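# Transfer 96-well plate from nest N1 to nest N2

## Task

Take the 96-well plate out of plate nest N1 and place it in plate nest N2 so that it rests level within N2's locating features, oriented with well A1 (the clipped corner) at the nest corner labelled A1; then release it and pull the gripper away.

## Robot and tools

ROBOT. Two 6-joint arms, left_arm and right_arm, each carrying a two-finger parallel gripper. Joint order per arm: waist, shoulder, elbow, wrist pitch, wrist yaw, wrist roll, then the gripper opening. Base of left_arm sits at (+0.028, +0.261, 0) m, rotated by quat_wxyz (+0.996, 0, 0, +0.087); right_arm at (-0.047, -0.303, 0) m, quat_wxyz (+0.998, 0, 0, -0.057). The fingers point along the gripper's +z and close along its y axis. The reported hand point lies midway between the finger pads, roughly 1 cm short of the tips.

FRAME. All reported poses use one scene frame: origin on the table surface midway between the arms, +z up, +x away from the arms over the table, +y toward left_arm. The arm names do not refer to image sides. Viewed from behind the arms, N1 is the left nest (+y side) and N2 the right one. The plate has one chamfered corner; that is well A1.

execute_actions. Argument actions is a list holding zero or one item. Empty list: no command, just returns the state. A wait item is {"steps": n} with n up to 300; it adds no command. A motion item is {"rows": [...], "steps": n} with n from 1 to 15 (default 15), each step being 1/30 s; one row is used per step and the final row is reused if rows run short. Optional pictures (true/false) controls whether camera images come back. A rejected call moves nothing.

ROW layout: one list of 14 numbers, each in [-1, 1], always covering both arms: left_arm's six joint values then its opening, then right_arm's six then its opening. The six joint values are offsets, not poses: each is measured from the joint angles shown in the latest result that printed them (before any such result, or for later calls inside the same reply, from where the arm is when the action begins), never from the previous row. Scaling of 1.0 in radians: waist 1.264, shoulder 1.32, elbow 1.276, wrist pitch 1.83, wrist yaw 1.686, wrist roll 2.022. The opening value is absolute: +1 fully open, -1 fully shut. Joint ranges (rad): waist -2.880 to 2.880, shoulder 0.000 to 3.142, elbow 0.000 to 3.019, wrist pitch -1.693 to 1.571, wrist yaw -1.571 to 1.571, wrist roll -2.094 to 2.094. Asking for more than 0.019 rad outside a range gets the call rejected; true ends may differ by up to 0.019 rad, and requests beyond them are clipped, sometimes reported as "joint sent to its limit".

MOTION. Each step the target given to a joint stays within a fixed lead of its measured angle: 0.264 waist, 0.32 shoulder, 0.276 elbow, 0.33 wrist pitch, 0.186 wrist yaw, 0.522 wrist roll (rad). If targets would move the hand over 70 mm from where it is, they are shrunk. Big moves therefore need several calls. Arms keep heading to the last target while you think or wait, until they settle or a step is HELD. Sending zeros is not a pause: it pulls the arm back to the reference angles. Arms may sag under zeros; to hold, send the offsets back to the desired angles in the first call of a reply and zeros afterwards, enlarging them if a joint lags. Tiny moves of a few mm may not actually shift the hand.

RESULTS. The state line gives each arm's end_effector_position (m) and end_effector_quat_wxyz in the scene frame; it can be slightly off, worse at long reach. Joint positions and Joint velocities list each arm's six joints (rad, rad/s) plus finger-pad gap (m; 0.094 fully open). grip_measured is the finger opening on the command scale (each gripper's reading may be off by about 1 mm). HELD marks steps where your row was not fully sent; "joint command not followed" means a clearance check altered targets. Joint torques are raw drive outputs with offsets and noise. MOTOR HOT warns above 85 °C; at 100 °C an OVER-TEMPERATURE FAULT drops that arm.

GRIPPING. To hold the plate, keep commanding an opening below grip_measured; about 0.03 below is firm, less is gentler. Pad force caps near 50 to 62 N.

zoom_image: camera (cam_high, cam_low, cam_left_wrist, cam_right_wrist) and region [x0, y0, x1, y1] in pixels of that camera's last image, origin top-left, at most 504 by 504. All images are 672x504. Calibration (intrinsics, distortion, world-to-camera transforms) was provided and may be a little off; wrist camera poses follow the arm's joint readings.

read_manual: optional section "licences"; returns licence text only, no motion.

finished_scene: scene = current scene number; ends and grades it irreversibly, so call it only once the plate is seated and the gripper has withdrawn.

AVOID. Dropping the plate from more than a few millimetres, knocking anything off the table, letting the two arms collide or press on each other, shoving hard, slamming, and overheating motors by holding loads too long. Loose objects may occasionally be nudged by outside pushes.

Each tool is called after "Emit:" as name(argument=value, ...) on one line, values as JSON.

## Session

I'll start by looking at the current state.

Emit:
execute_actions(actions=[])

Scene clock: 0.00 s of 13200.00 s.
left_arm: end_effector_position=(+0.1867, +0.1296, +0.3503) grip_measured=+1.000 end_effector_quat_wxyz=(+0.168, +0.750, +0.600, +0.224) | right_arm: end_effector_position=(+0.3320, -0.1198, +0.3341) grip_measured=+1.000 end_effector_quat_wxyz=(+0.090, -0.180, +0.894, +0.401)
Joint positions: left_arm=[-1.281  0.7    1.076 -1.686 -0.51   0.753  0.094] | right_arm=[ 0.26   1.296  1.315 -1.403 -0.83  -0.168  0.094]
Joint velocities: left_arm=[ 0.005 -0.015 -0.002 -0.017 -0.037  0.037  0.   ] | right_arm=[-0.005 -0.005  0.002 -0.032 -0.095 -0.007  0.   ]
Joint torques (N m, as the arm reports them, + toward a larger angle): no reading
Motor temperatures (°C, as the motors report them): left_arm=[24 23 24 22 24 22] | right_arm=[24 24 24 24 23 23]

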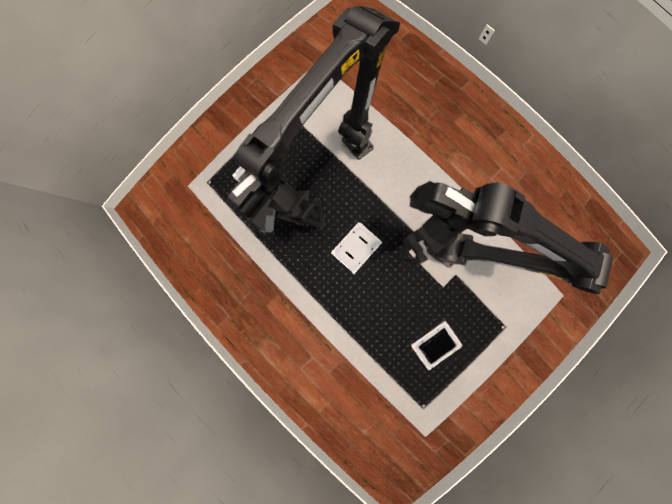

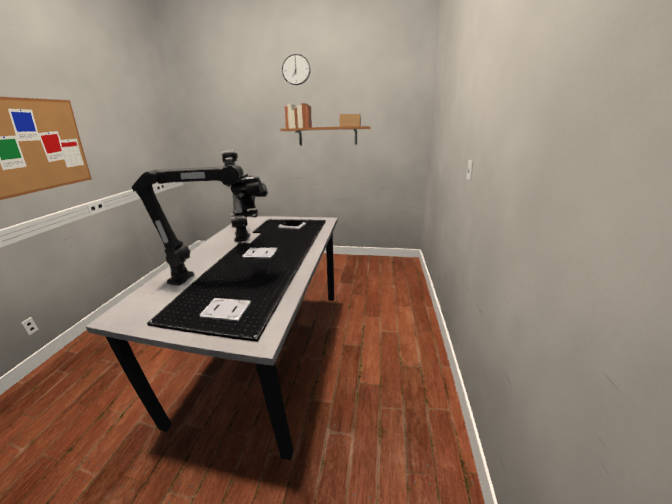

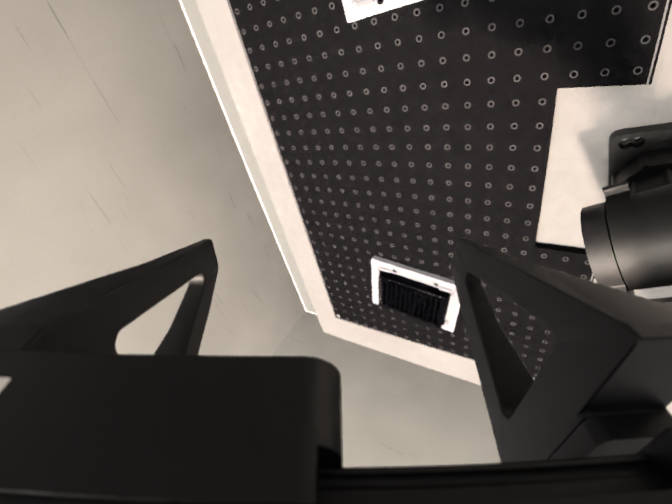

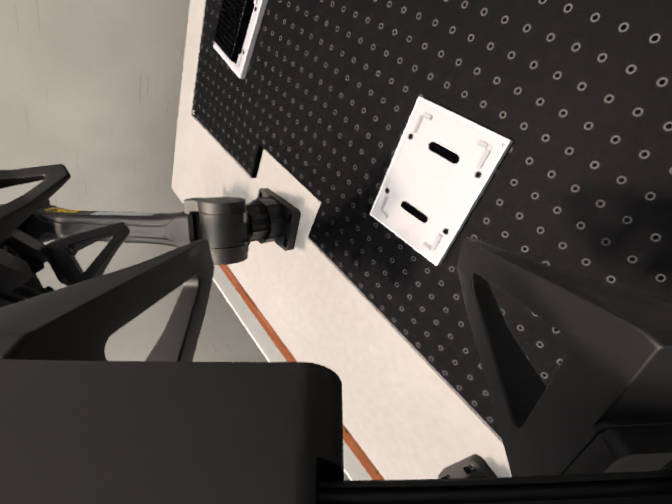

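Emit:
zoom_image(camera="cam_high", region=[390, 300, 490, 390])

Emit:
zoom_image(camera="cam_high", region=[310, 205, 400, 290])

Emit:
zoom_image(camera="cam_low", region=[140, 200, 350, 350])

Emit:
zoom_image(camera="cam_right_wrist", region=[350, 80, 530, 280])

Region (390, 300, 490, 390) of cam_high's 672x504 image, scaled by 5.040, with more detail than that image has; it fills the top 454 rows of this view, and the rest is white.

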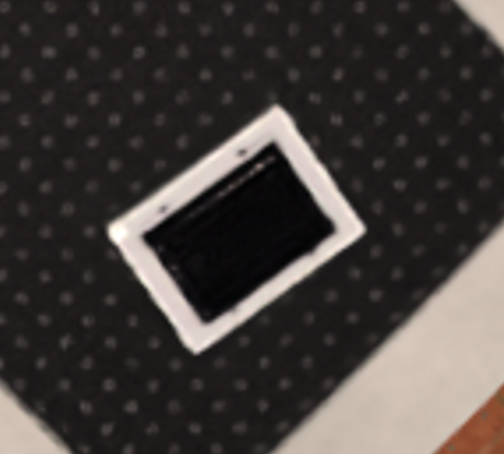

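Region (310, 205, 400, 290) of cam_high's 672x504 image, scaled by 5.600, with more detail than that image has.

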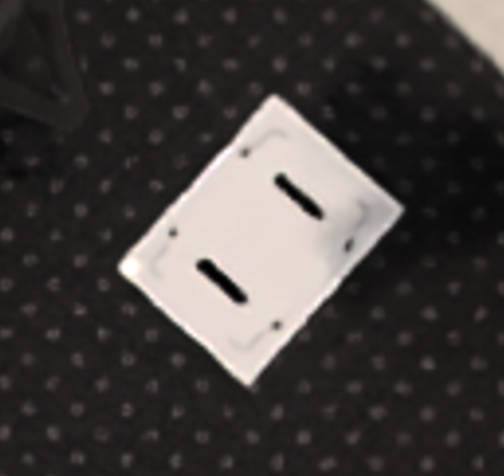

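Region (140, 200, 350, 350) of cam_low's 672x504 image, scaled by 2.400, with more detail than that image has; it fills the top 360 rows of this view, and the rest is white.

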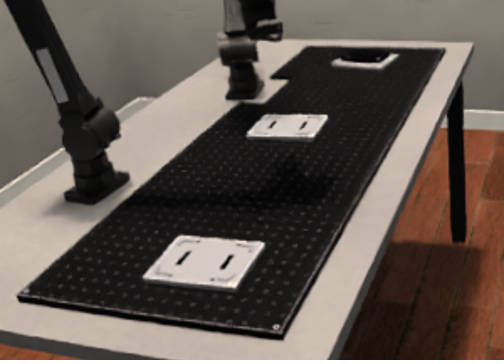

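Region (350, 80, 530, 280) of cam_right_wrist's 672x504 image, scaled by 2.520, with more detail than that image has; it fills the left 454 columns of this view, and the rest is white.

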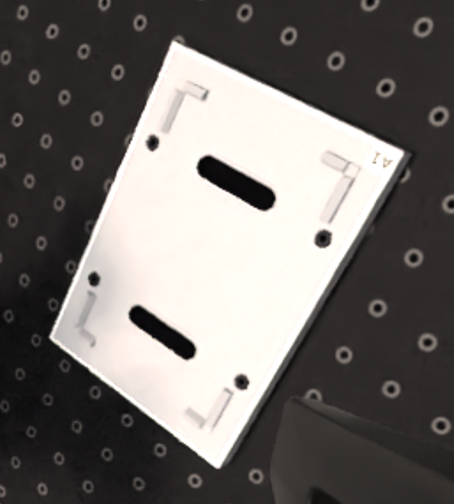

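Emit:
execute_actions(actions=[{"rows": [
[0.02,0.005,0,0.002,0.006,0.001,1, -0.01,0.003,0.001,0,0.01,-0.003,1],
[0.05,0.011,0,0.005,0.015,0.003,1, -0.026,0.009,0.001,0,0.025,-0.009,1],
[0.1,0.023,0,0.011,0.03,0.006,1, -0.053,0.017,0.003,0,0.049,-0.017,1],
[0.16,0.036,0,0.017,0.048,0.009,1, -0.084,0.028,0.004,0.001,0.079,-0.028,1],
[0.23,0.052,0,0.025,0.07,0.013,1, -0.121,0.04,0.006,0.001,0.113,-0.04,1],
[0.31,0.07,0,0.034,0.094,0.017,1, -0.163,0.053,0.008,0.001,0.153,-0.054,1],
[0.4,0.091,0,0.044,0.121,0.022,1, -0.21,0.069,0.011,0.001,0.197,-0.069,1],
[0.5,0.114,0,0.055,0.151,0.028,1, -0.263,0.086,0.013,0.002,0.246,-0.087,1],
[0.6,0.136,0,0.065,0.182,0.033,1, -0.315,0.103,0.016,0.002,0.295,-0.104,1],
[0.7,0.159,0,0.076,0.212,0.039,1, -0.368,0.12,0.019,0.002,0.345,-0.121,1],
[0.8,0.182,0,0.087,0.242,0.044,1, -0.42,0.138,0.021,0.003,0.394,-0.139,1],
[0.88,0.2,0,0.096,0.266,0.048,1, -0.463,0.151,0.023,0.003,0.433,-0.153,1],
[0.94,0.213,0,0.102,0.284,0.052,1, -0.494,0.162,0.025,0.003,0.463,-0.163,1],
[0.98,0.222,0,0.107,0.296,0.054,1, -0.515,0.169,0.026,0.003,0.482,-0.17,1],
[1.0,0.227,0,0.109,0.3025,0.055,1, -0.5257,0.172,0.0266,0.0033,0.4923,-0.1733,1]
], "steps": 15}], pictures=false)

Scene clock: 53.13 s of 13200.00 s.
left_arm: end_effector_position=(+0.3181, +0.2564, +0.2700) grip_measured=+1.000 end_effector_quat_wxyz=(+0.060, +0.411, +0.909, +0.032) | right_arm: end_effector_position=(+0.3702, -0.4101, +0.2212) grip_measured=+1.000 end_effector_quat_wxyz=(+0.044, -0.019, +0.996, +0.071)
Joint positions: left_arm=[-0.197  1.006  1.076 -1.506 -0.013  0.826  0.094] | right_arm=[-0.2    1.447  1.315 -1.403 -0.162 -0.35   0.094]
Joint velocities: left_arm=[2.799 0.728 0.012 0.31  0.374 0.227 0.   ] | right_arm=[-1.324  0.523 -0.007 -0.012  1.37  -0.52   0.   ]
Joint torques (N m, as the arm reports them, + toward a larger angle): left_arm=[-1.48 -9.08 10.48  0.36  0.08  0.19] | right_arm=[-1.2  -9.29 10.16  0.09 -0.26 -0.12]
Motor temperatures (°C, as the motors report them): left_arm=[24 23 29 22 24 22] | right_arm=[24 24 30 24 23 23]
Steps of this call (steps 1 to 90: nothing new was sent; then 49.63 s passed at rest; steps 91 to 105: all 15 steps of this action). Readings (joint positions):
91: left_arm=[-1.279 0.700 1.076 -1.686 -0.505 0.753] | right_arm=[0.260 1.296 1.315 -1.403 -0.823 -0.168]
92: left_arm=[-1.270 0.701 1.076 -1.686 -0.494 0.753] | right_arm=[0.259 1.296 1.315 -1.403 -0.806 -0.170]
94: left_arm=[-1.207 0.708 1.076 -1.683 -0.449 0.756] | right_arm=[0.242 1.298 1.315 -1.403 -0.736 -0.183]
98: left_arm=[-0.880 0.775 1.076 -1.637 -0.291 0.773] | right_arm=[0.114 1.329 1.315 -1.403 -0.530 -0.233]
105: the state above

Emit:
execute_actions(actions=[{"rows": [
[0.148,-0.001,0,0.013,0.008,0.019,1, -0.1618,0.0576,0.0266,0.0033,0.096,-0.0834,1],
[0.164,0.009,0,0.017,0.008,0.019,1, -0.1618,0.0576,0.0266,0.0033,0.096,-0.0834,1],
[0.189,0.025,-0.001,0.024,0.008,0.019,1, -0.1618,0.0576,0.0266,0.0033,0.096,-0.0834,1],
[0.221,0.046,-0.002,0.033,0.008,0.019,1, -0.1618,0.0576,0.0266,0.0033,0.096,-0.0834,1],
[0.258,0.07,-0.003,0.044,0.008,0.019,1, -0.1618,0.0576,0.0266,0.0033,0.096,-0.0834,1],
[0.3,0.097,-0.004,0.056,0.008,0.019,1, -0.1618,0.0576,0.0266,0.0033,0.096,-0.0834,1],
[0.344,0.125,-0.005,0.068,0.008,0.019,1, -0.1618,0.0576,0.0266,0.0033,0.096,-0.0834,1],
[0.389,0.154,-0.006,0.081,0.008,0.019,1, -0.1618,0.0576,0.0266,0.0033,0.096,-0.0834,1],
[0.433,0.182,-0.007,0.093,0.008,0.019,1, -0.1618,0.0576,0.0266,0.0033,0.096,-0.0834,1],
[0.475,0.209,-0.008,0.105,0.008,0.019,1, -0.1618,0.0576,0.0266,0.0033,0.096,-0.0834,1],
[0.512,0.233,-0.008,0.116,0.008,0.019,1, -0.1618,0.0576,0.0266,0.0033,0.096,-0.0834,1],
[0.544,0.254,-0.009,0.125,0.008,0.019,1, -0.1618,0.0576,0.0266,0.0033,0.096,-0.0834,1],
[0.569,0.27,-0.01,0.132,0.008,0.019,1, -0.1618,0.0576,0.0266,0.0033,0.096,-0.0834,1],
[0.585,0.28,-0.01,0.136,0.008,0.019,1, -0.1618,0.0576,0.0266,0.0033,0.096,-0.0834,1],
[0.591,0.284,-0.01,0.138,0.008,0.019,1, -0.1618,0.0576,0.0266,0.0033,0.096,-0.0834,1]
], "steps": 15}], pictures=false)

Emit:
execute_actions(actions=[{"steps": 20}])

Scene clock: 60.47 s of 13200.00 s.
left_arm: end_effector_position=(+0.3172, +0.5018, +0.1578) grip_measured=+1.000 end_effector_quat_wxyz=(-0.001, +0.080, +0.997, -0.002) | right_arm: end_effector_position=(+0.3309, -0.5211, +0.1824) grip_measured=+1.000 end_effector_quat_wxyz=(-0.023, +0.005, +1.000, +0.012)
Joint positions: left_arm=[ 0.521  1.368  1.072 -1.28   0.001  0.854  0.094] | right_arm=[-0.407  1.536  1.315 -1.402  0.001 -0.511  0.094]
Joint velocities: left_arm=[ 1.118  0.855 -0.056  0.359 -0.168 -0.095  0.   ] | right_arm=[-0.015  0.005  0.007 -0.007 -0.022 -0.007  0.   ]
Joint torques (N m, as the arm reports them, + toward a larger angle): left_arm=[ -4.65 -13.38   9.23   0.2    0.31   0.14] | right_arm=[  0.52 -11.63  10.88   0.07  -0.12  -0.06]
Motor temperatures (°C, as the motors report them): left_arm=[24 23 28 22 24 22] | right_arm=[24 25 30 24 23 23]
Steps of this call (steps 1 to 30: the robot went on to your last target; steps 31 to 90: nothing new was sent; then 3.83 s passed at rest; steps 91 to 105: all 15 steps of this action). Readings (joint positions):
91: left_arm=[-0.017 0.994 1.074 -1.491 -0.001 0.852] | right_arm=[-0.407 1.536 1.315 -1.402 0.001 -0.511]
92: left_arm=[-0.015 0.995 1.074 -1.491 -0.000 0.852] | right_arm=[-0.407 1.536 1.315 -1.402 0.001 -0.511]
94: left_arm=[0.008 1.006 1.074 -1.484 0.002 0.854] | right_arm=[-0.407 1.536 1.315 -1.402 0.001 -0.511]
98: left_arm=[0.170 1.100 1.074 -1.421 0.003 0.854] | right_arm=[-0.407 1.536 1.315 -1.402 0.001 -0.511]
105: the state above

Scene clock: 61.13 s of 13200.00 s.
left_arm: end_effector_position=(+0.3082, +0.5092, +0.1490) grip_measured=+1.000 end_effector_quat_wxyz=(-0.005, +0.065, +0.998, -0.005) | right_arm: end_effector_position=(+0.3309, -0.5211, +0.1824) grip_measured=+1.000 end_effector_quat_wxyz=(-0.023, +0.005, +1.000, +0.012)
Joint positions: left_arm=[ 0.55   1.377  1.056 -1.265 -0.001  0.854  0.094] | right_arm=[-0.407  1.536  1.315 -1.402  0.001 -0.511  0.094]
Joint velocities: left_arm=[-0.005  0.005  0.007 -0.002 -0.037  0.022  0.   ] | right_arm=[-0.015 -0.015 -0.027 -0.032 -0.007  0.022  0.   ]
Joint torques (N m, as the arm reports them, + toward a larger angle): left_arm=[-0.86 -9.53 10.24  0.71  0.3   0.14] | right_arm=[  0.48 -11.59  10.9    0.06  -0.11  -0.07]
Motor temperatures (°C, as the motors report them): left_arm=[24 24 28 22 24 22] | right_arm=[24 25 30 24 23 23]
Steps of this call (steps 1 to 20: the robot went on to your last target). Readings (joint positions):
1: left_arm=[0.552 1.393 1.070 -1.271 -0.000 0.854] | right_arm=[-0.407 1.536 1.315 -1.402 0.001 -0.511]
2: left_arm=[0.573 1.408 1.066 -1.266 -0.001 0.854] | right_arm=[-0.407 1.536 1.315 -1.402 0.001 -0.511]
4: left_arm=[0.584 1.415 1.057 -1.265 -0.001 0.854] | right_arm=[-0.407 1.536 1.315 -1.402 0.001 -0.511]
8: left_arm=[0.560 1.393 1.056 -1.265 -0.001 0.854] | right_arm=[-0.407 1.536 1.315 -1.402 0.001 -0.511]
20: the state above
camera_calibration (this result's frames):
cam_left_wrist: T_world_to_cam=[[-0.129022, -0.991442, 0.0199097, 0.54152], [-0.806093, 0.116553, 0.580198, 0.10941], [-0.577553, 0.0588094, -0.814232, 0.392277], [0, 0, 0, 1]] pos_world=[0.384624, 0.501064, 0.245143]
cam_right_wrist: T_world_to_cam=[[-0.014751, -0.999725, -0.0182524, -0.511198], [-0.7861, 0.000314004, 0.6181, 0.157516], [-0.617924, 0.0234658, -0.785888, 0.485592], [0, 0, 0, 1]] pos_world=[0.416342, -0.522501, 0.274929]

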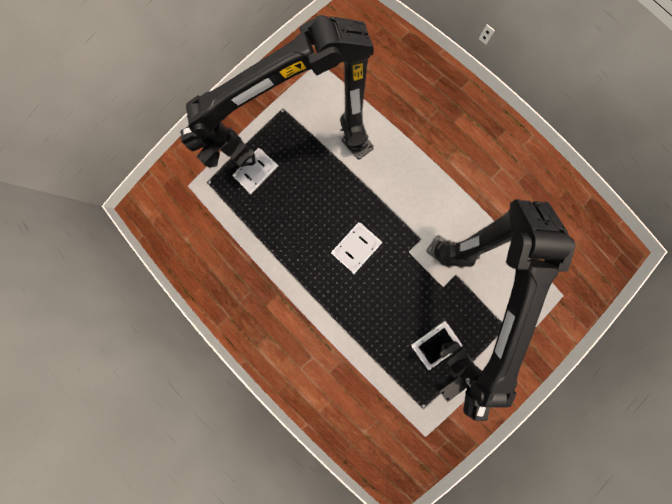

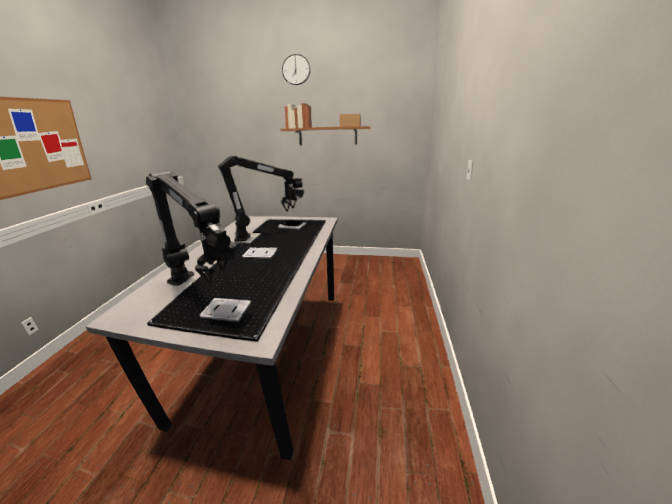

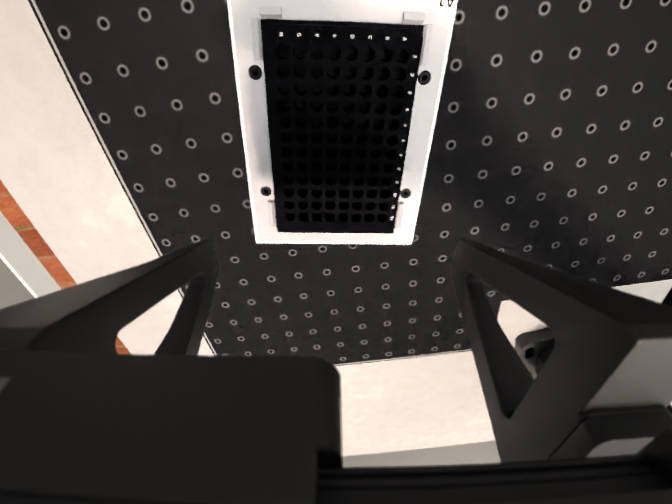

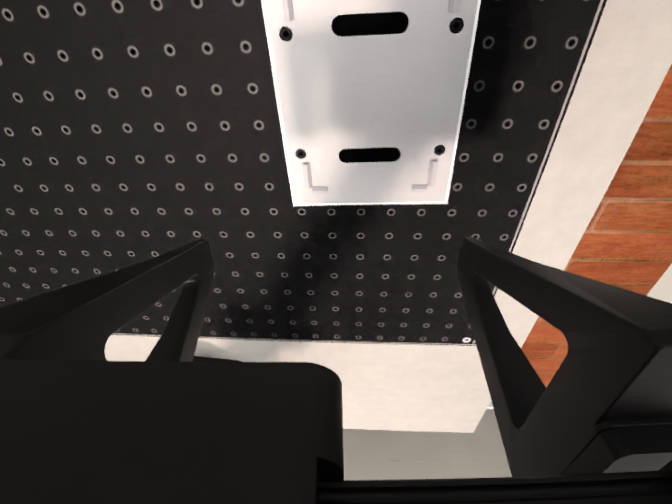

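Emit:
zoom_image(camera="cam_left_wrist", region=[210, 0, 470, 260])

Emit:
zoom_image(camera="cam_right_wrist", region=[240, 0, 500, 260])

Region (210, 0, 470, 260) of cam_left_wrist's 672x504 image, scaled by 1.938, with more detail than that image has.

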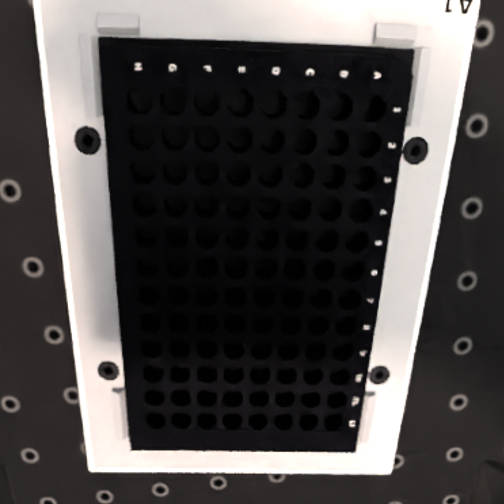

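Region (240, 0, 500, 260) of cam_right_wrist's 672x504 image, scaled by 1.938, with more detail than that image has.

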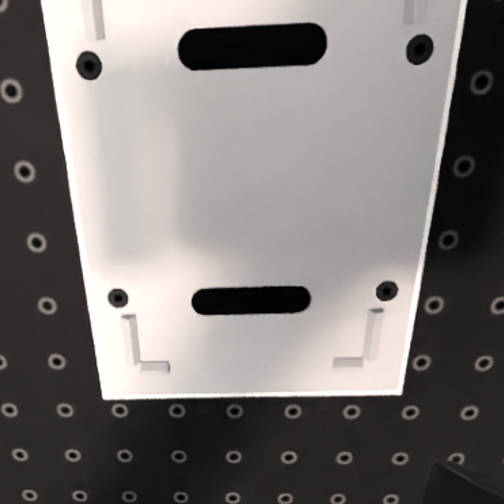

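Emit:
execute_actions(actions=[{"rows": [
[-0.0003,0.001,-0.0015,0.002,0,-0.0015,1, 0.002,-0.0098,0.0266,0.0027,-0.0006,-0.0038,1],
[-0.0012,0.0039,-0.0057,0.0074,0,-0.0015,1, 0.002,-0.0098,0.0266,0.0027,-0.0006,-0.0038,1],
[-0.0025,0.0083,-0.0121,0.0159,0,-0.0015,1, 0.002,-0.0098,0.0266,0.0027,-0.0006,-0.0038,1],
[-0.0043,0.014,-0.0204,0.0268,0,-0.0015,1, 0.002,-0.0098,0.0266,0.0027,-0.0006,-0.0038,1],
[-0.0064,0.0208,-0.0302,0.0397,0,-0.0015,1, 0.002,-0.0098,0.0266,0.0027,-0.0006,-0.0038,1],
[-0.0086,0.0282,-0.041,0.0539,0,-0.0015,1, 0.002,-0.0098,0.0266,0.0027,-0.0006,-0.0038,1],
[-0.011,0.036,-0.0524,0.0689,0,-0.0015,1, 0.002,-0.0098,0.0266,0.0027,-0.0006,-0.0038,1],
[-0.0135,0.0441,-0.0641,0.0842,0,-0.0015,1, 0.002,-0.0098,0.0266,0.0027,-0.0006,-0.0038,1],
[-0.0159,0.0519,-0.0755,0.0991,0,-0.0015,1, 0.002,-0.0098,0.0266,0.0027,-0.0006,-0.0038,1],
[-0.0181,0.0593,-0.0863,0.1133,0,-0.0015,1, 0.002,-0.0098,0.0266,0.0027,-0.0006,-0.0038,1],
[-0.0202,0.0661,-0.0961,0.1262,0,-0.0015,1, 0.002,-0.0098,0.0266,0.0027,-0.0006,-0.0038,1],
[-0.022,0.0718,-0.1044,0.1371,0,-0.0015,1, 0.002,-0.0098,0.0266,0.0027,-0.0006,-0.0038,1],
[-0.0233,0.0762,-0.1108,0.1456,0,-0.0015,1, 0.002,-0.0098,0.0266,0.0027,-0.0006,-0.0038,1],
[-0.0242,0.0791,-0.115,0.1511,0,-0.0015,1, 0.002,-0.0098,0.0266,0.0027,-0.0006,-0.0038,1],
[-0.0245,0.0801,-0.1165,0.153,0,-0.0015,1, 0.002,-0.0098,0.0266,0.0027,-0.0006,-0.0038,1]
], "steps": 15}], pictures=false)

Emit:
execute_actions(actions=[{"steps": 15}])

Scene clock: 95.93 s of 13200.00 s.
left_arm: end_effector_position=(+0.3146, +0.5031, +0.0666) grip_measured=+1.000 end_effector_quat_wxyz=(-0.002, +0.077, +0.997, -0.002) | right_arm: end_effector_position=(+0.3309, -0.5211, +0.1824) grip_measured=+1.000 end_effector_quat_wxyz=(-0.023, +0.005, +1.000, +0.012)
Joint positions: left_arm=[ 0.527  1.472  0.916 -1.021 -0.001  0.854  0.094] | right_arm=[-0.407  1.536  1.315 -1.402  0.001 -0.511  0.094]
Joint velocities: left_arm=[-0.054  0.288 -0.261  0.295 -0.066 -0.081  0.   ] | right_arm=[-0.024  0.015 -0.002 -0.007 -0.051 -0.037  0.   ]
Joint torques (N m, as the arm reports them, + toward a larger angle): left_arm=[ -1.54 -11.15   9.19   0.85   0.21   0.01] | right_arm=[  0.56 -11.57  10.91   0.04  -0.1   -0.06]
Motor temperatures (°C, as the motors report them): left_arm=[24 24 28 22 24 22] | right_arm=[24 25 31 24 23 23]
Steps of this call (steps 1 to 15: the robot went on to your last target; steps 16 to 90: nothing new was sent; then 31.30 s passed at rest; steps 91 to 105: all 15 steps of this action). Readings (joint positions):
91: left_arm=[0.550 1.377 1.056 -1.265 -0.001 0.854] | right_arm=[-0.407 1.536 1.315 -1.402 0.001 -0.511]
92: left_arm=[0.550 1.377 1.056 -1.265 -0.001 0.854] | right_arm=[-0.407 1.536 1.315 -1.402 0.001 -0.511]
94: left_arm=[0.550 1.377 1.051 -1.253 -0.001 0.854] | right_arm=[-0.407 1.536 1.315 -1.402 0.001 -0.511]
98: left_arm=[0.548 1.388 1.011 -1.173 -0.001 0.854] | right_arm=[-0.407 1.536 1.315 -1.402 0.001 -0.511]
105: the state above

Scene clock: 96.43 s of 13200.00 s.
left_arm: end_effector_position=(+0.3134, +0.5008, +0.0575) grip_measured=+1.000 end_effector_quat_wxyz=(-0.005, +0.078, +0.997, -0.004) | right_arm: end_effector_position=(+0.3309, -0.5211, +0.1824) grip_measured=+1.000 end_effector_quat_wxyz=(-0.023, +0.005, +1.000, +0.012)
Joint positions: left_arm=[ 0.524  1.485  0.902 -1.001 -0.001  0.854  0.094] | right_arm=[-0.407  1.536  1.315 -1.402  0.001 -0.511  0.094]
Joint velocities: left_arm=[-0.015  0.005 -0.002 -0.007  0.037 -0.037  0.   ] | right_arm=[ 0.005 -0.005 -0.002 -0.022 -0.022  0.11   0.   ]
Joint torques (N m, as the arm reports them, + toward a larger angle): left_arm=[ -1.39 -10.66   8.86   0.9    0.21   0.01] | right_arm=[  0.43 -11.62  10.91   0.06  -0.1   -0.06]
Motor temperatures (°C, as the motors report them): left_arm=[24 24 28 22 24 22] | right_arm=[24 25 31 24 23 23]
Steps of this call (steps 1 to 15: the robot went on to your last target). Readings (joint positions):
1: left_arm=[0.525 1.480 0.909 -1.013 -0.001 0.854] | right_arm=[-0.407 1.536 1.315 -1.402 0.001 -0.511]
2: left_arm=[0.525 1.485 0.905 -1.009 -0.001 0.854] | right_arm=[-0.407 1.536 1.315 -1.402 0.001 -0.511]
4: left_arm=[0.524 1.487 0.902 -1.006 -0.001 0.854] | right_arm=[-0.407 1.536 1.315 -1.402 0.001 -0.511]
8: left_arm=[0.524 1.485 0.902 -1.001 -0.001 0.854] | right_arm=[-0.407 1.536 1.315 -1.402 0.001 -0.511]
15: the state above
camera_calibration (this result's frames):
cam_left_wrist: T_world_to_cam=[[-0.155094, -0.987722, 0.0187597, 0.542047], [-0.803424, 0.137159, 0.579394, 0.156643], [-0.574853, 0.0747883, -0.814832, 0.312493], [0, 0, 0, 1]] pos_world=[0.389557, 0.490536, 0.153703]
cam_right_wrist: T_world_to_cam=[[-0.014751, -0.999725, -0.0182524, -0.511198], [-0.7861, 0.000314004, 0.6181, 0.157516], [-0.617924, 0.0234658, -0.785888, 0.485592], [0, 0, 0, 1]] pos_world=[0.416342, -0.522501, 0.274929]

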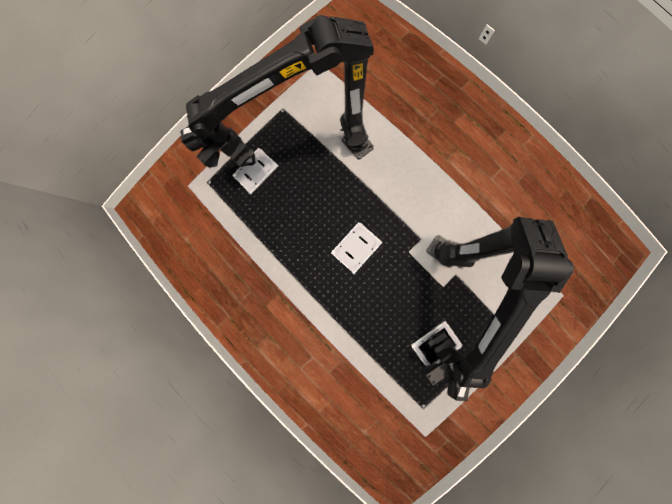

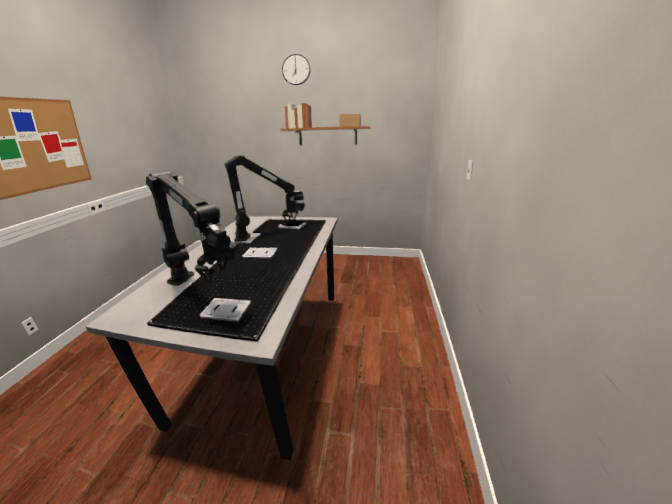

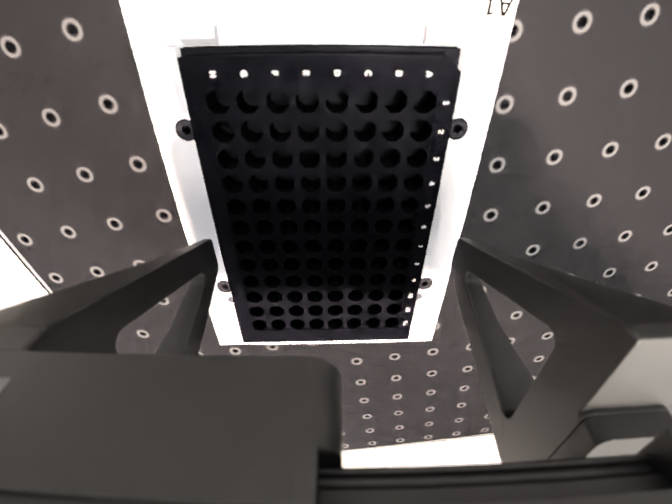

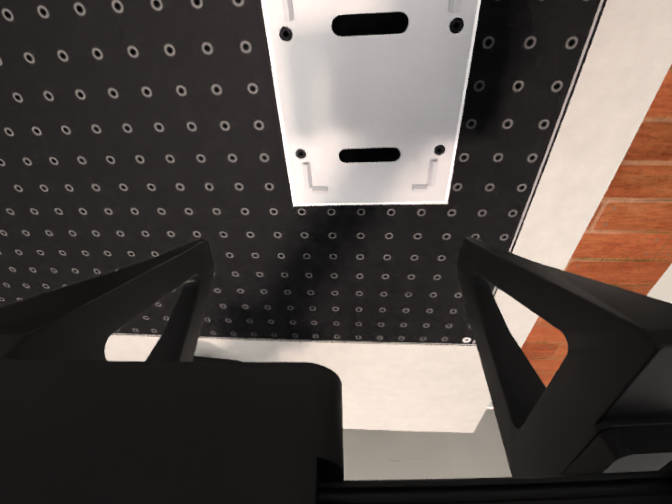

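Emit:
zoom_image(camera="cam_left_wrist", region=[150, 0, 530, 160])

Emit:
zoom_image(camera="cam_left_wrist", region=[170, 190, 500, 360])

Region (150, 0, 530, 160) of cam_left_wrist's 672x504 image, scaled by 1.326, with more detail than that image has; it fills the top 212 rows of this view, and the rest is white.

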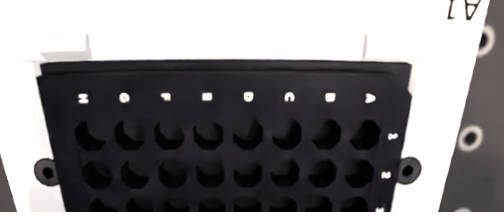

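Region (170, 190, 500, 360) of cam_left_wrist's 672x504 image, scaled by 1.527, with more detail than that image has; it fills the top 260 rows of this view, and the rest is white.

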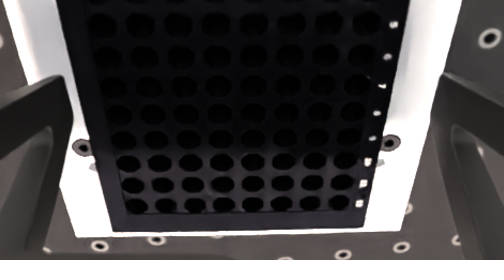

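Emit:
zoom_image(camera="cam_low", region=[270, 200, 320, 240])

Emit:
zoom_image(camera="cam_left_wrist", region=[160, 20, 260, 100])

Emit:
zoom_image(camera="cam_left_wrist", region=[390, 20, 490, 100])

Region (270, 200, 320, 240) of cam_low's 672x504 image, scaled by 10.080, with more detail than that image has; it fills the top 403 rows of this view, and the rest is white.

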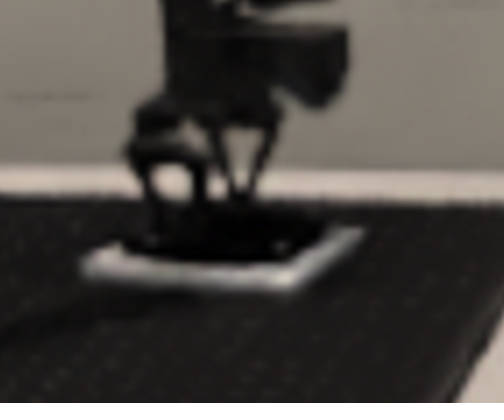

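Region (160, 20, 260, 100) of cam_left_wrist's 672x504 image, scaled by 5.040, with more detail than that image has; it fills the top 403 rows of this view, and the rest is white.

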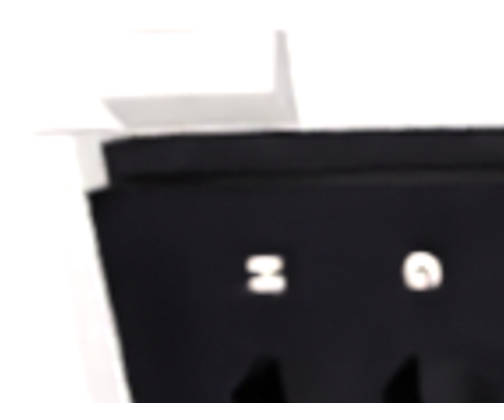

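Region (390, 20, 490, 100) of cam_left_wrist's 672x504 image, scaled by 5.040, with more detail than that image has; it fills the top 403 rows of this view, and the rest is white.

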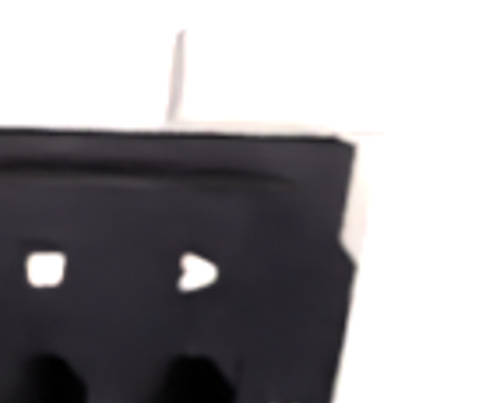

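Emit:
execute_actions(actions=[{"rows": [
[-0.004,-0.0017,0.0045,0.011,0,-0.002,1, 0.002,-0.0098,0.0266,0.0027,-0.0006,-0.0038,1],
[-0.004,-0.0017,0.005,0.0145,0,-0.003,1, 0.002,-0.0098,0.0266,0.0027,-0.0006,-0.0038,1],
[-0.004,-0.0017,0.0056,0.0185,0,-0.0045,1, 0.002,-0.0098,0.0266,0.0027,-0.0006,-0.0038,1],
[-0.004,-0.0017,0.0062,0.0225,0,-0.006,1, 0.002,-0.0098,0.0266,0.0027,-0.0006,-0.0038,1],
[-0.0045,-0.001,0.0068,0.0255,0,-0.0075,1, 0.002,-0.0098,0.0266,0.0027,-0.0006,-0.0038,1],
[-0.0055,0.0005,0.0073,0.0272,0,-0.0085,1, 0.002,-0.0098,0.0266,0.0027,-0.0006,-0.0038,1],
[-0.0065,0.0025,0.0078,0.0279,0,-0.0094,1, 0.002,-0.0098,0.0266,0.0027,-0.0006,-0.0038,1],
[-0.0075,0.005,0.0078,0.0279,0,-0.0094,1, 0.002,-0.0098,0.0266,0.0027,-0.0006,-0.0038,1],
[-0.0085,0.0078,0.0078,0.0279,0,-0.0094,1, 0.002,-0.0098,0.0266,0.0027,-0.0006,-0.0038,1],
[-0.0092,0.0106,0.0078,0.0279,0,-0.0094,1, 0.002,-0.0098,0.0266,0.0027,-0.0006,-0.0038,1],
[-0.0097,0.0132,0.0078,0.0279,0,-0.0094,1, 0.002,-0.0098,0.0266,0.0027,-0.0006,-0.0038,1],
[-0.0097,0.0154,0.0078,0.0279,0,-0.0094,1, 0.002,-0.0098,0.0266,0.0027,-0.0006,-0.0038,1],
[-0.0097,0.017,0.0078,0.0279,0,-0.0094,1, 0.002,-0.0098,0.0266,0.0027,-0.0006,-0.0038,1],
[-0.0097,0.0179,0.0078,0.0279,0,-0.0094,1, 0.002,-0.0098,0.0266,0.0027,-0.0006,-0.0038,1],
[-0.0097,0.0182,0.0078,0.0279,0,-0.0094,1, 0.002,-0.0098,0.0266,0.0027,-0.0006,-0.0038,1]
], "steps": 15}], pictures=false)

Emit:
execute_actions(actions=[{"steps": 12}])

Scene clock: 156.10 s of 13200.00 s.
left_arm: end_effector_position=(+0.3211, +0.5046, +0.0560) grip_measured=+1.000 end_effector_quat_wxyz=(+0.006, +0.078, +0.997, +0.007) | right_arm: end_effector_position=(+0.3309, -0.5211, +0.1824) grip_measured=+1.000 end_effector_quat_wxyz=(-0.023, +0.005, +1.000, +0.012)
Joint positions: left_arm=[ 0.519  1.489  0.902 -0.966 -0.001  0.848  0.094] | right_arm=[-0.407  1.536  1.315 -1.402  0.001 -0.511  0.094]
Joint velocities: left_arm=[-0.015  0.034  0.002 -0.002  0.007 -0.037  0.   ] | right_arm=[-0.015 -0.005  0.012 -0.002 -0.037  0.051  0.   ]
Joint torques (N m, as the arm reports them, + toward a larger angle): left_arm=[-1.54 -9.36  9.36  0.96  0.21 -0.07] | right_arm=[  0.51 -11.64  10.91   0.05  -0.1   -0.06]
Motor temperatures (°C, as the motors report them): left_arm=[24 24 28 22 24 22] | right_arm=[24 25 32 24 23 23]
Steps of this call (steps 1 to 15: the robot went on to your last target; steps 16 to 90: nothing new was sent; then 56.17 s passed at rest; steps 91 to 105: all 15 steps of this action). Readings (joint positions):
91: left_arm=[0.524 1.485 0.902 -1.000 -0.001 0.854] | right_arm=[-0.407 1.536 1.315 -1.402 0.001 -0.511]
92: left_arm=[0.524 1.485 0.902 -0.998 -0.001 0.854] | right_arm=[-0.407 1.536 1.315 -1.402 0.001 -0.511]
94: left_arm=[0.524 1.485 0.902 -0.988 -0.001 0.854] | right_arm=[-0.407 1.536 1.315 -1.402 0.001 -0.511]
98: left_arm=[0.524 1.485 0.902 -0.969 -0.001 0.851] | right_arm=[-0.407 1.536 1.315 -1.402 0.001 -0.511]
105: the state above

Scene clock: 156.50 s of 13200.00 s.
left_arm: end_effector_position=(+0.3209, +0.5042, +0.0540) grip_measured=+1.000 end_effector_quat_wxyz=(+0.004, +0.077, +0.997, +0.005) | right_arm: end_effector_position=(+0.3309, -0.5211, +0.1824) grip_measured=+1.000 end_effector_quat_wxyz=(-0.023, +0.005, +1.000, +0.012)
Joint positions: left_arm=[ 0.518  1.495  0.902 -0.966 -0.001  0.847  0.094] | right_arm=[-0.407  1.536  1.315 -1.402  0.001 -0.511  0.094]
Joint velocities: left_arm=[-0.015 -0.015 -0.007  0.012 -0.051 -0.066  0.   ] | right_arm=[-0.005 -0.005 -0.002  0.007 -0.095 -0.007  0.   ]
Joint torques (N m, as the arm reports them, + toward a larger angle): left_arm=[-1.55 -9.45  9.17  0.96  0.21 -0.09] | right_arm=[  0.49 -11.6   10.93   0.05  -0.11  -0.06]
Motor temperatures (°C, as the motors report them): left_arm=[24 24 28 22 24 22] | right_arm=[24 25 32 24 23 23]
Steps of this call (steps 1 to 12: the robot went on to your last target). Readings (joint positions):
1: left_arm=[0.518 1.491 0.902 -0.966 -0.001 0.848] | right_arm=[-0.407 1.536 1.315 -1.402 0.001 -0.511]
2: left_arm=[0.518 1.493 0.902 -0.966 -0.001 0.848] | right_arm=[-0.407 1.536 1.315 -1.402 0.001 -0.511]
4: left_arm=[0.518 1.495 0.902 -0.966 -0.001 0.848] | right_arm=[-0.407 1.536 1.315 -1.402 0.001 -0.511]
8: left_arm=[0.518 1.495 0.902 -0.966 -0.001 0.847] | right_arm=[-0.407 1.536 1.315 -1.402 0.001 -0.511]
12: the state above
camera_calibration (this result's frames):
cam_left_wrist: T_world_to_cam=[[-0.154142, -0.988049, -0.000166799, 0.547502], [-0.814649, 0.126995, 0.56588, 0.173653], [-0.559095, 0.0873619, -0.824488, 0.302764], [0, 0, 0, 1]] pos_world=[0.395133, 0.492455, 0.15145]
cam_right_wrist: T_world_to_cam=[[-0.014751, -0.999725, -0.0182524, -0.511198], [-0.7861, 0.000314004, 0.6181, 0.157516], [-0.617924, 0.0234658, -0.785888, 0.485592], [0, 0, 0, 1]] pos_world=[0.416342, -0.522501, 0.274929]

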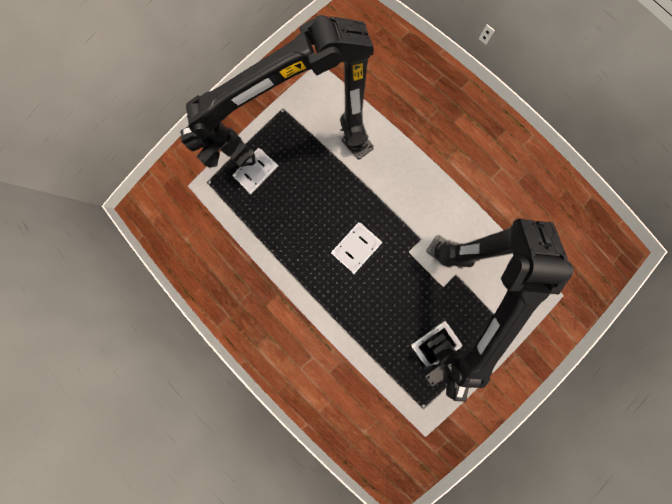

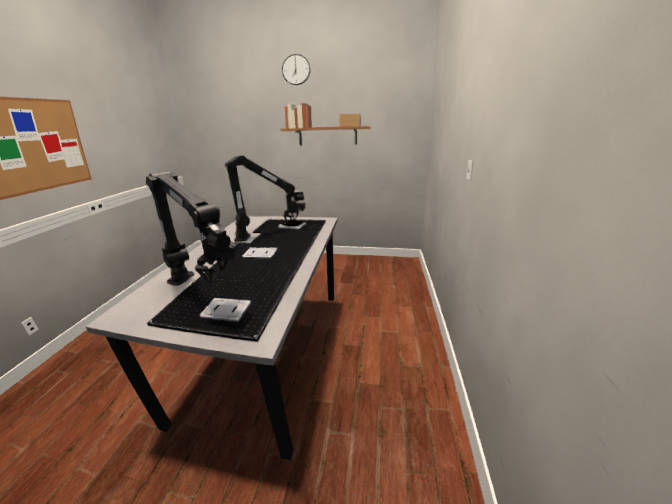

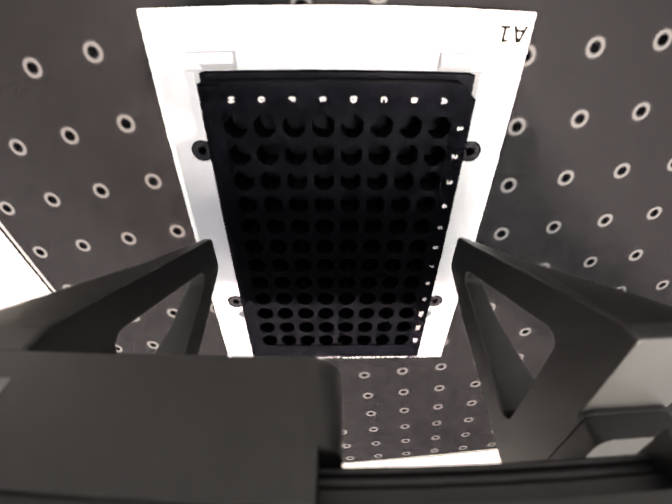

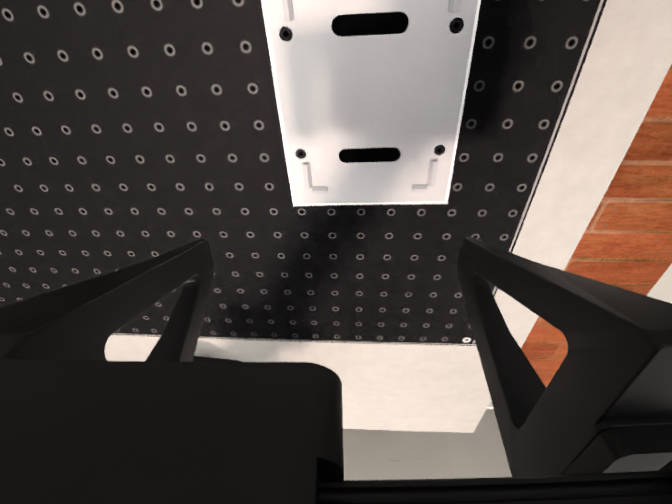

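Emit:
zoom_image(camera="cam_left_wrist", region=[180, 200, 300, 320])

Emit:
zoom_image(camera="cam_left_wrist", region=[380, 200, 500, 320])

Emit:
zoom_image(camera="cam_left_wrist", region=[170, 40, 500, 170])

Region (180, 200, 300, 320) of cam_left_wrist's 672x504 image, scaled by 4.200, with more detail than that image has.

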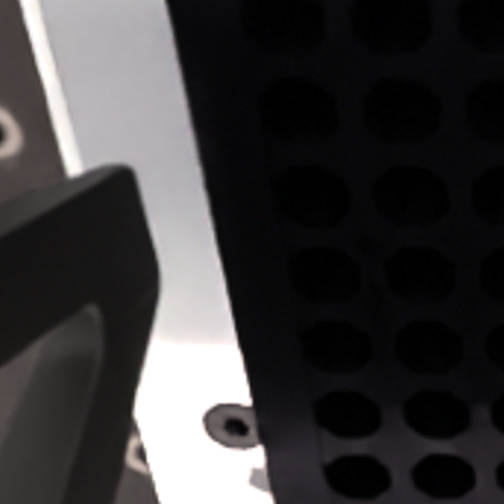

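Region (380, 200, 500, 320) of cam_left_wrist's 672x504 image, scaled by 4.200, with more detail than that image has.

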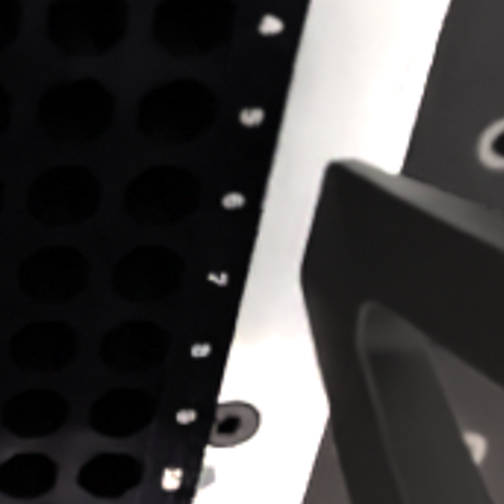

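Region (170, 40, 500, 170) of cam_left_wrist's 672x504 image, scaled by 1.527, with more detail than that image has; it fills the top 199 rows of this view, and the rest is white.

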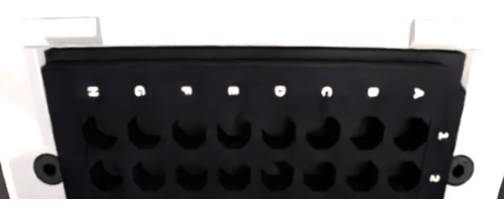

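Emit:
execute_actions(actions=[{"rows": [
[-0.005,0.0115,0.0078,0.0087,0,-0.0059,1, 0.002,-0.0098,0.0266,0.0027,-0.0006,-0.0038,1],
[-0.005,0.013,0.0078,0.0087,0,-0.0059,1, 0.002,-0.0098,0.0266,0.0027,-0.0006,-0.0038,1],
[-0.005,0.0148,0.0078,0.0087,0,-0.0059,1, 0.002,-0.0098,0.0266,0.0027,-0.0006,-0.0038,1],
[-0.005,0.0166,0.0078,0.0087,0,-0.0059,1, 0.002,-0.0098,0.0266,0.0027,-0.0006,-0.0038,1],
[-0.005,0.0184,0.0078,0.0087,0,-0.0059,1, 0.002,-0.0098,0.0266,0.0027,-0.0006,-0.0038,1],
[-0.005,0.02,0.0078,0.0087,0,-0.0059,1, 0.002,-0.0098,0.0266,0.0027,-0.0006,-0.0038,1],
[-0.005,0.0213,0.0078,0.0087,0,-0.0059,1, 0.002,-0.0098,0.0266,0.0027,-0.0006,-0.0038,1],
[-0.005,0.0223,0.0078,0.0087,0,-0.0059,1, 0.002,-0.0098,0.0266,0.0027,-0.0006,-0.0038,1],
[-0.005,0.0231,0.0078,0.0087,0,-0.0059,1, 0.002,-0.0098,0.0266,0.0027,-0.0006,-0.0038,1]
], "steps": 15}])

Scene clock: 164.97 s of 13200.00 s.
left_arm: end_effector_position=(+0.3199, +0.5034, +0.0480) grip_measured=+1.000 end_effector_quat_wxyz=(-0.002, +0.077, +0.997, -0.001) | right_arm: end_effector_position=(+0.3309, -0.5211, +0.1824) grip_measured=+1.000 end_effector_quat_wxyz=(-0.023, +0.005, +1.000, +0.012)
Joint positions: left_arm=[ 0.518  1.512  0.902 -0.966 -0.001  0.847  0.094] | right_arm=[-0.407  1.536  1.315 -1.402  0.001 -0.511  0.094]
Joint velocities: left_arm=[-0.015 -0.015 -0.017  0.007  0.007 -0.007  0.   ] | right_arm=[-0.005  0.005 -0.012 -0.007 -0.007  0.007  0.   ]
Joint torques (N m, as the arm reports them, + toward a larger angle): left_arm=[-1.52 -9.61  9.24  0.94  0.21 -0.09] | right_arm=[  0.48 -11.64  10.89   0.05  -0.1   -0.06]
Motor temperatures (°C, as the motors report them): left_arm=[24 24 28 22 24 22] | right_arm=[24 25 32 24 23 23]
Steps of this call (steps 1 to 15: the robot went on to your last target; steps 16 to 90: nothing new was sent; then 4.97 s passed at rest; steps 91 to 105: all 15 steps of this action). Readings (joint positions):
91: left_arm=[0.518 1.495 0.902 -0.966 -0.001 0.847] | right_arm=[-0.407 1.536 1.315 -1.402 0.001 -0.511]
92: left_arm=[0.518 1.495 0.902 -0.966 -0.001 0.847] | right_arm=[-0.407 1.536 1.315 -1.402 0.001 -0.511]
94: left_arm=[0.518 1.496 0.902 -0.966 -0.001 0.847] | right_arm=[-0.407 1.536 1.315 -1.402 0.001 -0.511]
98: left_arm=[0.518 1.504 0.902 -0.966 -0.001 0.847] | right_arm=[-0.407 1.536 1.315 -1.402 0.001 -0.511]
105: the state above
camera_calibration (this result's frames):
cam_left_wrist: T_world_to_cam=[[-0.154063, -0.987983, 0.0124105, 0.545838], [-0.807279, 0.133107, 0.574964, 0.170455], [-0.569707, 0.0785621, -0.818084, 0.304824], [0, 0, 0, 1]] pos_world=[0.395359, 0.492643, 0.144592]
cam_right_wrist: T_world_to_cam=[[-0.014751, -0.999725, -0.0182524, -0.511198], [-0.7861, 0.000314004, 0.6181, 0.157516], [-0.617924, 0.0234658, -0.785888, 0.485592], [0, 0, 0, 1]] pos_world=[0.416342, -0.522501, 0.274929]

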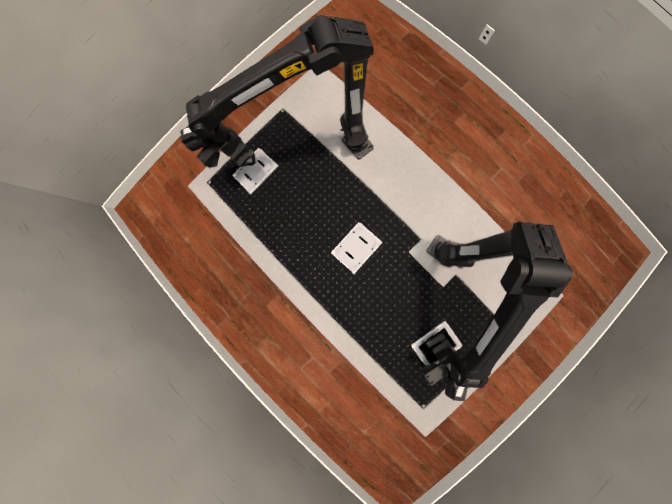

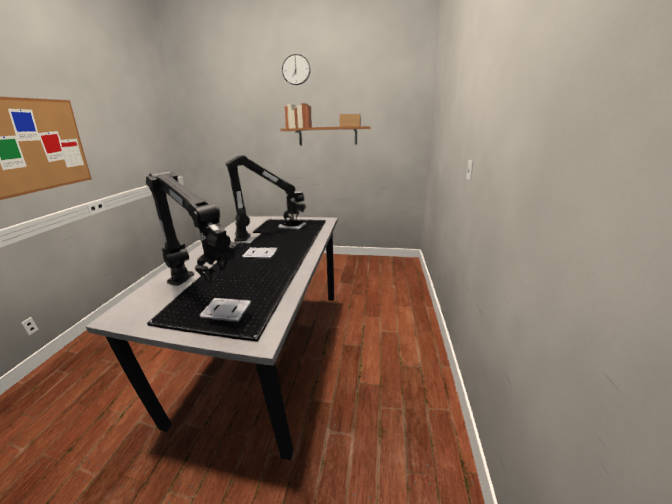

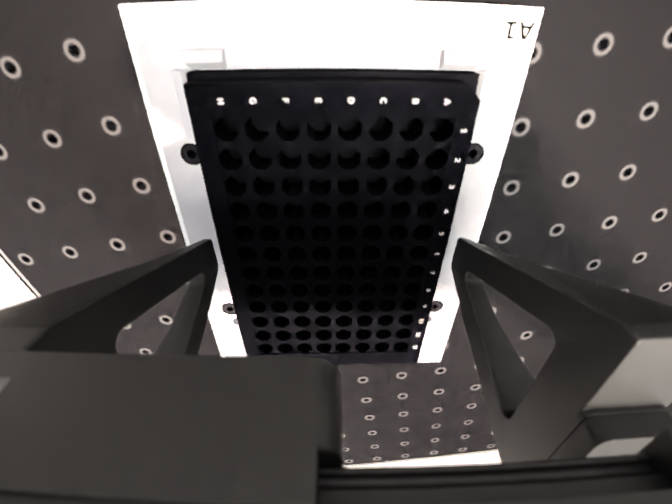

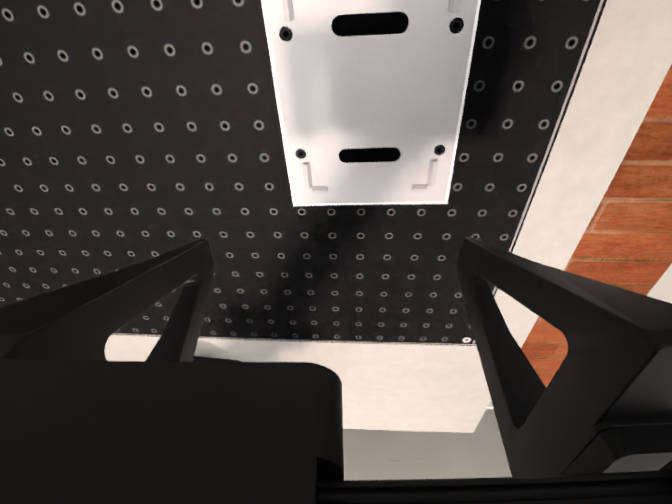

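Emit:
execute_actions(actions=[{"rows": [
[-0.004,0.006,0.0078,0.0087,0,-0.005,0.97, 0.002,-0.0098,0.0266,0.0027,-0.0006,-0.0038,1],
[-0.004,0.006,0.0078,0.0087,0,-0.005,0.94, 0.002,-0.0098,0.0266,0.0027,-0.0006,-0.0038,1],
[-0.004,0.006,0.0078,0.0087,0,-0.005,0.91, 0.002,-0.0098,0.0266,0.0027,-0.0006,-0.0038,1],
[-0.004,0.006,0.0078,0.0087,0,-0.005,0.885, 0.002,-0.0098,0.0266,0.0027,-0.0006,-0.0038,1],
[-0.004,0.006,0.0078,0.0087,0,-0.005,0.865, 0.002,-0.0098,0.0266,0.0027,-0.0006,-0.0038,1],
[-0.004,0.006,0.0078,0.0087,0,-0.005,0.85, 0.002,-0.0098,0.0266,0.0027,-0.0006,-0.0038,1],
[-0.004,0.006,0.0078,0.0087,0,-0.005,0.835, 0.002,-0.0098,0.0266,0.0027,-0.0006,-0.0038,1],
[-0.004,0.006,0.0078,0.0087,0,-0.005,0.82, 0.002,-0.0098,0.0266,0.0027,-0.0006,-0.0038,1],
[-0.004,0.006,0.0078,0.0087,0,-0.005,0.81, 0.002,-0.0098,0.0266,0.0027,-0.0006,-0.0038,1],
[-0.004,0.006,0.0078,0.0087,0,-0.005,0.80, 0.002,-0.0098,0.0266,0.0027,-0.0006,-0.0038,1],
[-0.004,0.006,0.0078,0.0087,0,-0.005,0.79, 0.002,-0.0098,0.0266,0.0027,-0.0006,-0.0038,1],
[-0.004,0.006,0.0078,0.0087,0,-0.005,0.78, 0.002,-0.0098,0.0266,0.0027,-0.0006,-0.0038,1],
[-0.004,0.006,0.0078,0.0087,0,-0.005,0.775, 0.002,-0.0098,0.0266,0.0027,-0.0006,-0.0038,1]
], "steps": 15}], pictures=false)

Scene clock: 171.87 s of 13200.00 s.
left_arm: end_effector_position=(+0.3201, +0.5036, +0.0480) grip_measured=+0.777 end_effector_quat_wxyz=(-0.001, +0.077, +0.997, -0.001) | right_arm: end_effector_position=(+0.3309, -0.5211, +0.1824) grip_measured=+1.000 end_effector_quat_wxyz=(-0.023, +0.005, +1.000, +0.012)
Joint positions: left_arm=[ 0.518  1.512  0.902 -0.964 -0.001  0.847  0.083] | right_arm=[-0.407  1.536  1.315 -1.402  0.001 -0.511  0.094]
Joint velocities: left_arm=[ 0.015 -0.005  0.012 -0.007 -0.051 -0.022 -0.   ] | right_arm=[-0.015 -0.005 -0.032 -0.012 -0.037 -0.022  0.   ]
Joint torques (N m, as the arm reports them, + toward a larger angle): left_arm=[ -1.5  -10.19   9.17   0.86   0.21  -0.06] | right_arm=[  0.52 -11.55  10.91   0.03  -0.11  -0.07]
Motor temperatures (°C, as the motors report them): left_arm=[24 24 28 22 24 22] | right_arm=[24 26 32 24 23 23]
Steps of this call (steps 1 to 15: the robot went on to your last target; steps 16 to 90: nothing new was sent; then 3.40 s passed at rest; steps 91 to 105: all 15 steps of this action). Readings (joint positions):
91: left_arm=[0.518 1.512 0.902 -0.966 -0.001 0.847] | right_arm=[-0.407 1.536 1.315 -1.402 0.001 -0.511]
92: left_arm=[0.518 1.512 0.902 -0.966 -0.001 0.847] | right_arm=[-0.407 1.536 1.315 -1.402 0.001 -0.511]
94: left_arm=[0.518 1.512 0.902 -0.966 -0.001 0.847] | right_arm=[-0.407 1.536 1.315 -1.402 0.001 -0.511]
98: left_arm=[0.518 1.512 0.902 -0.966 -0.001 0.847] | right_arm=[-0.407 1.536 1.315 -1.402 0.001 -0.511]
105: the state above


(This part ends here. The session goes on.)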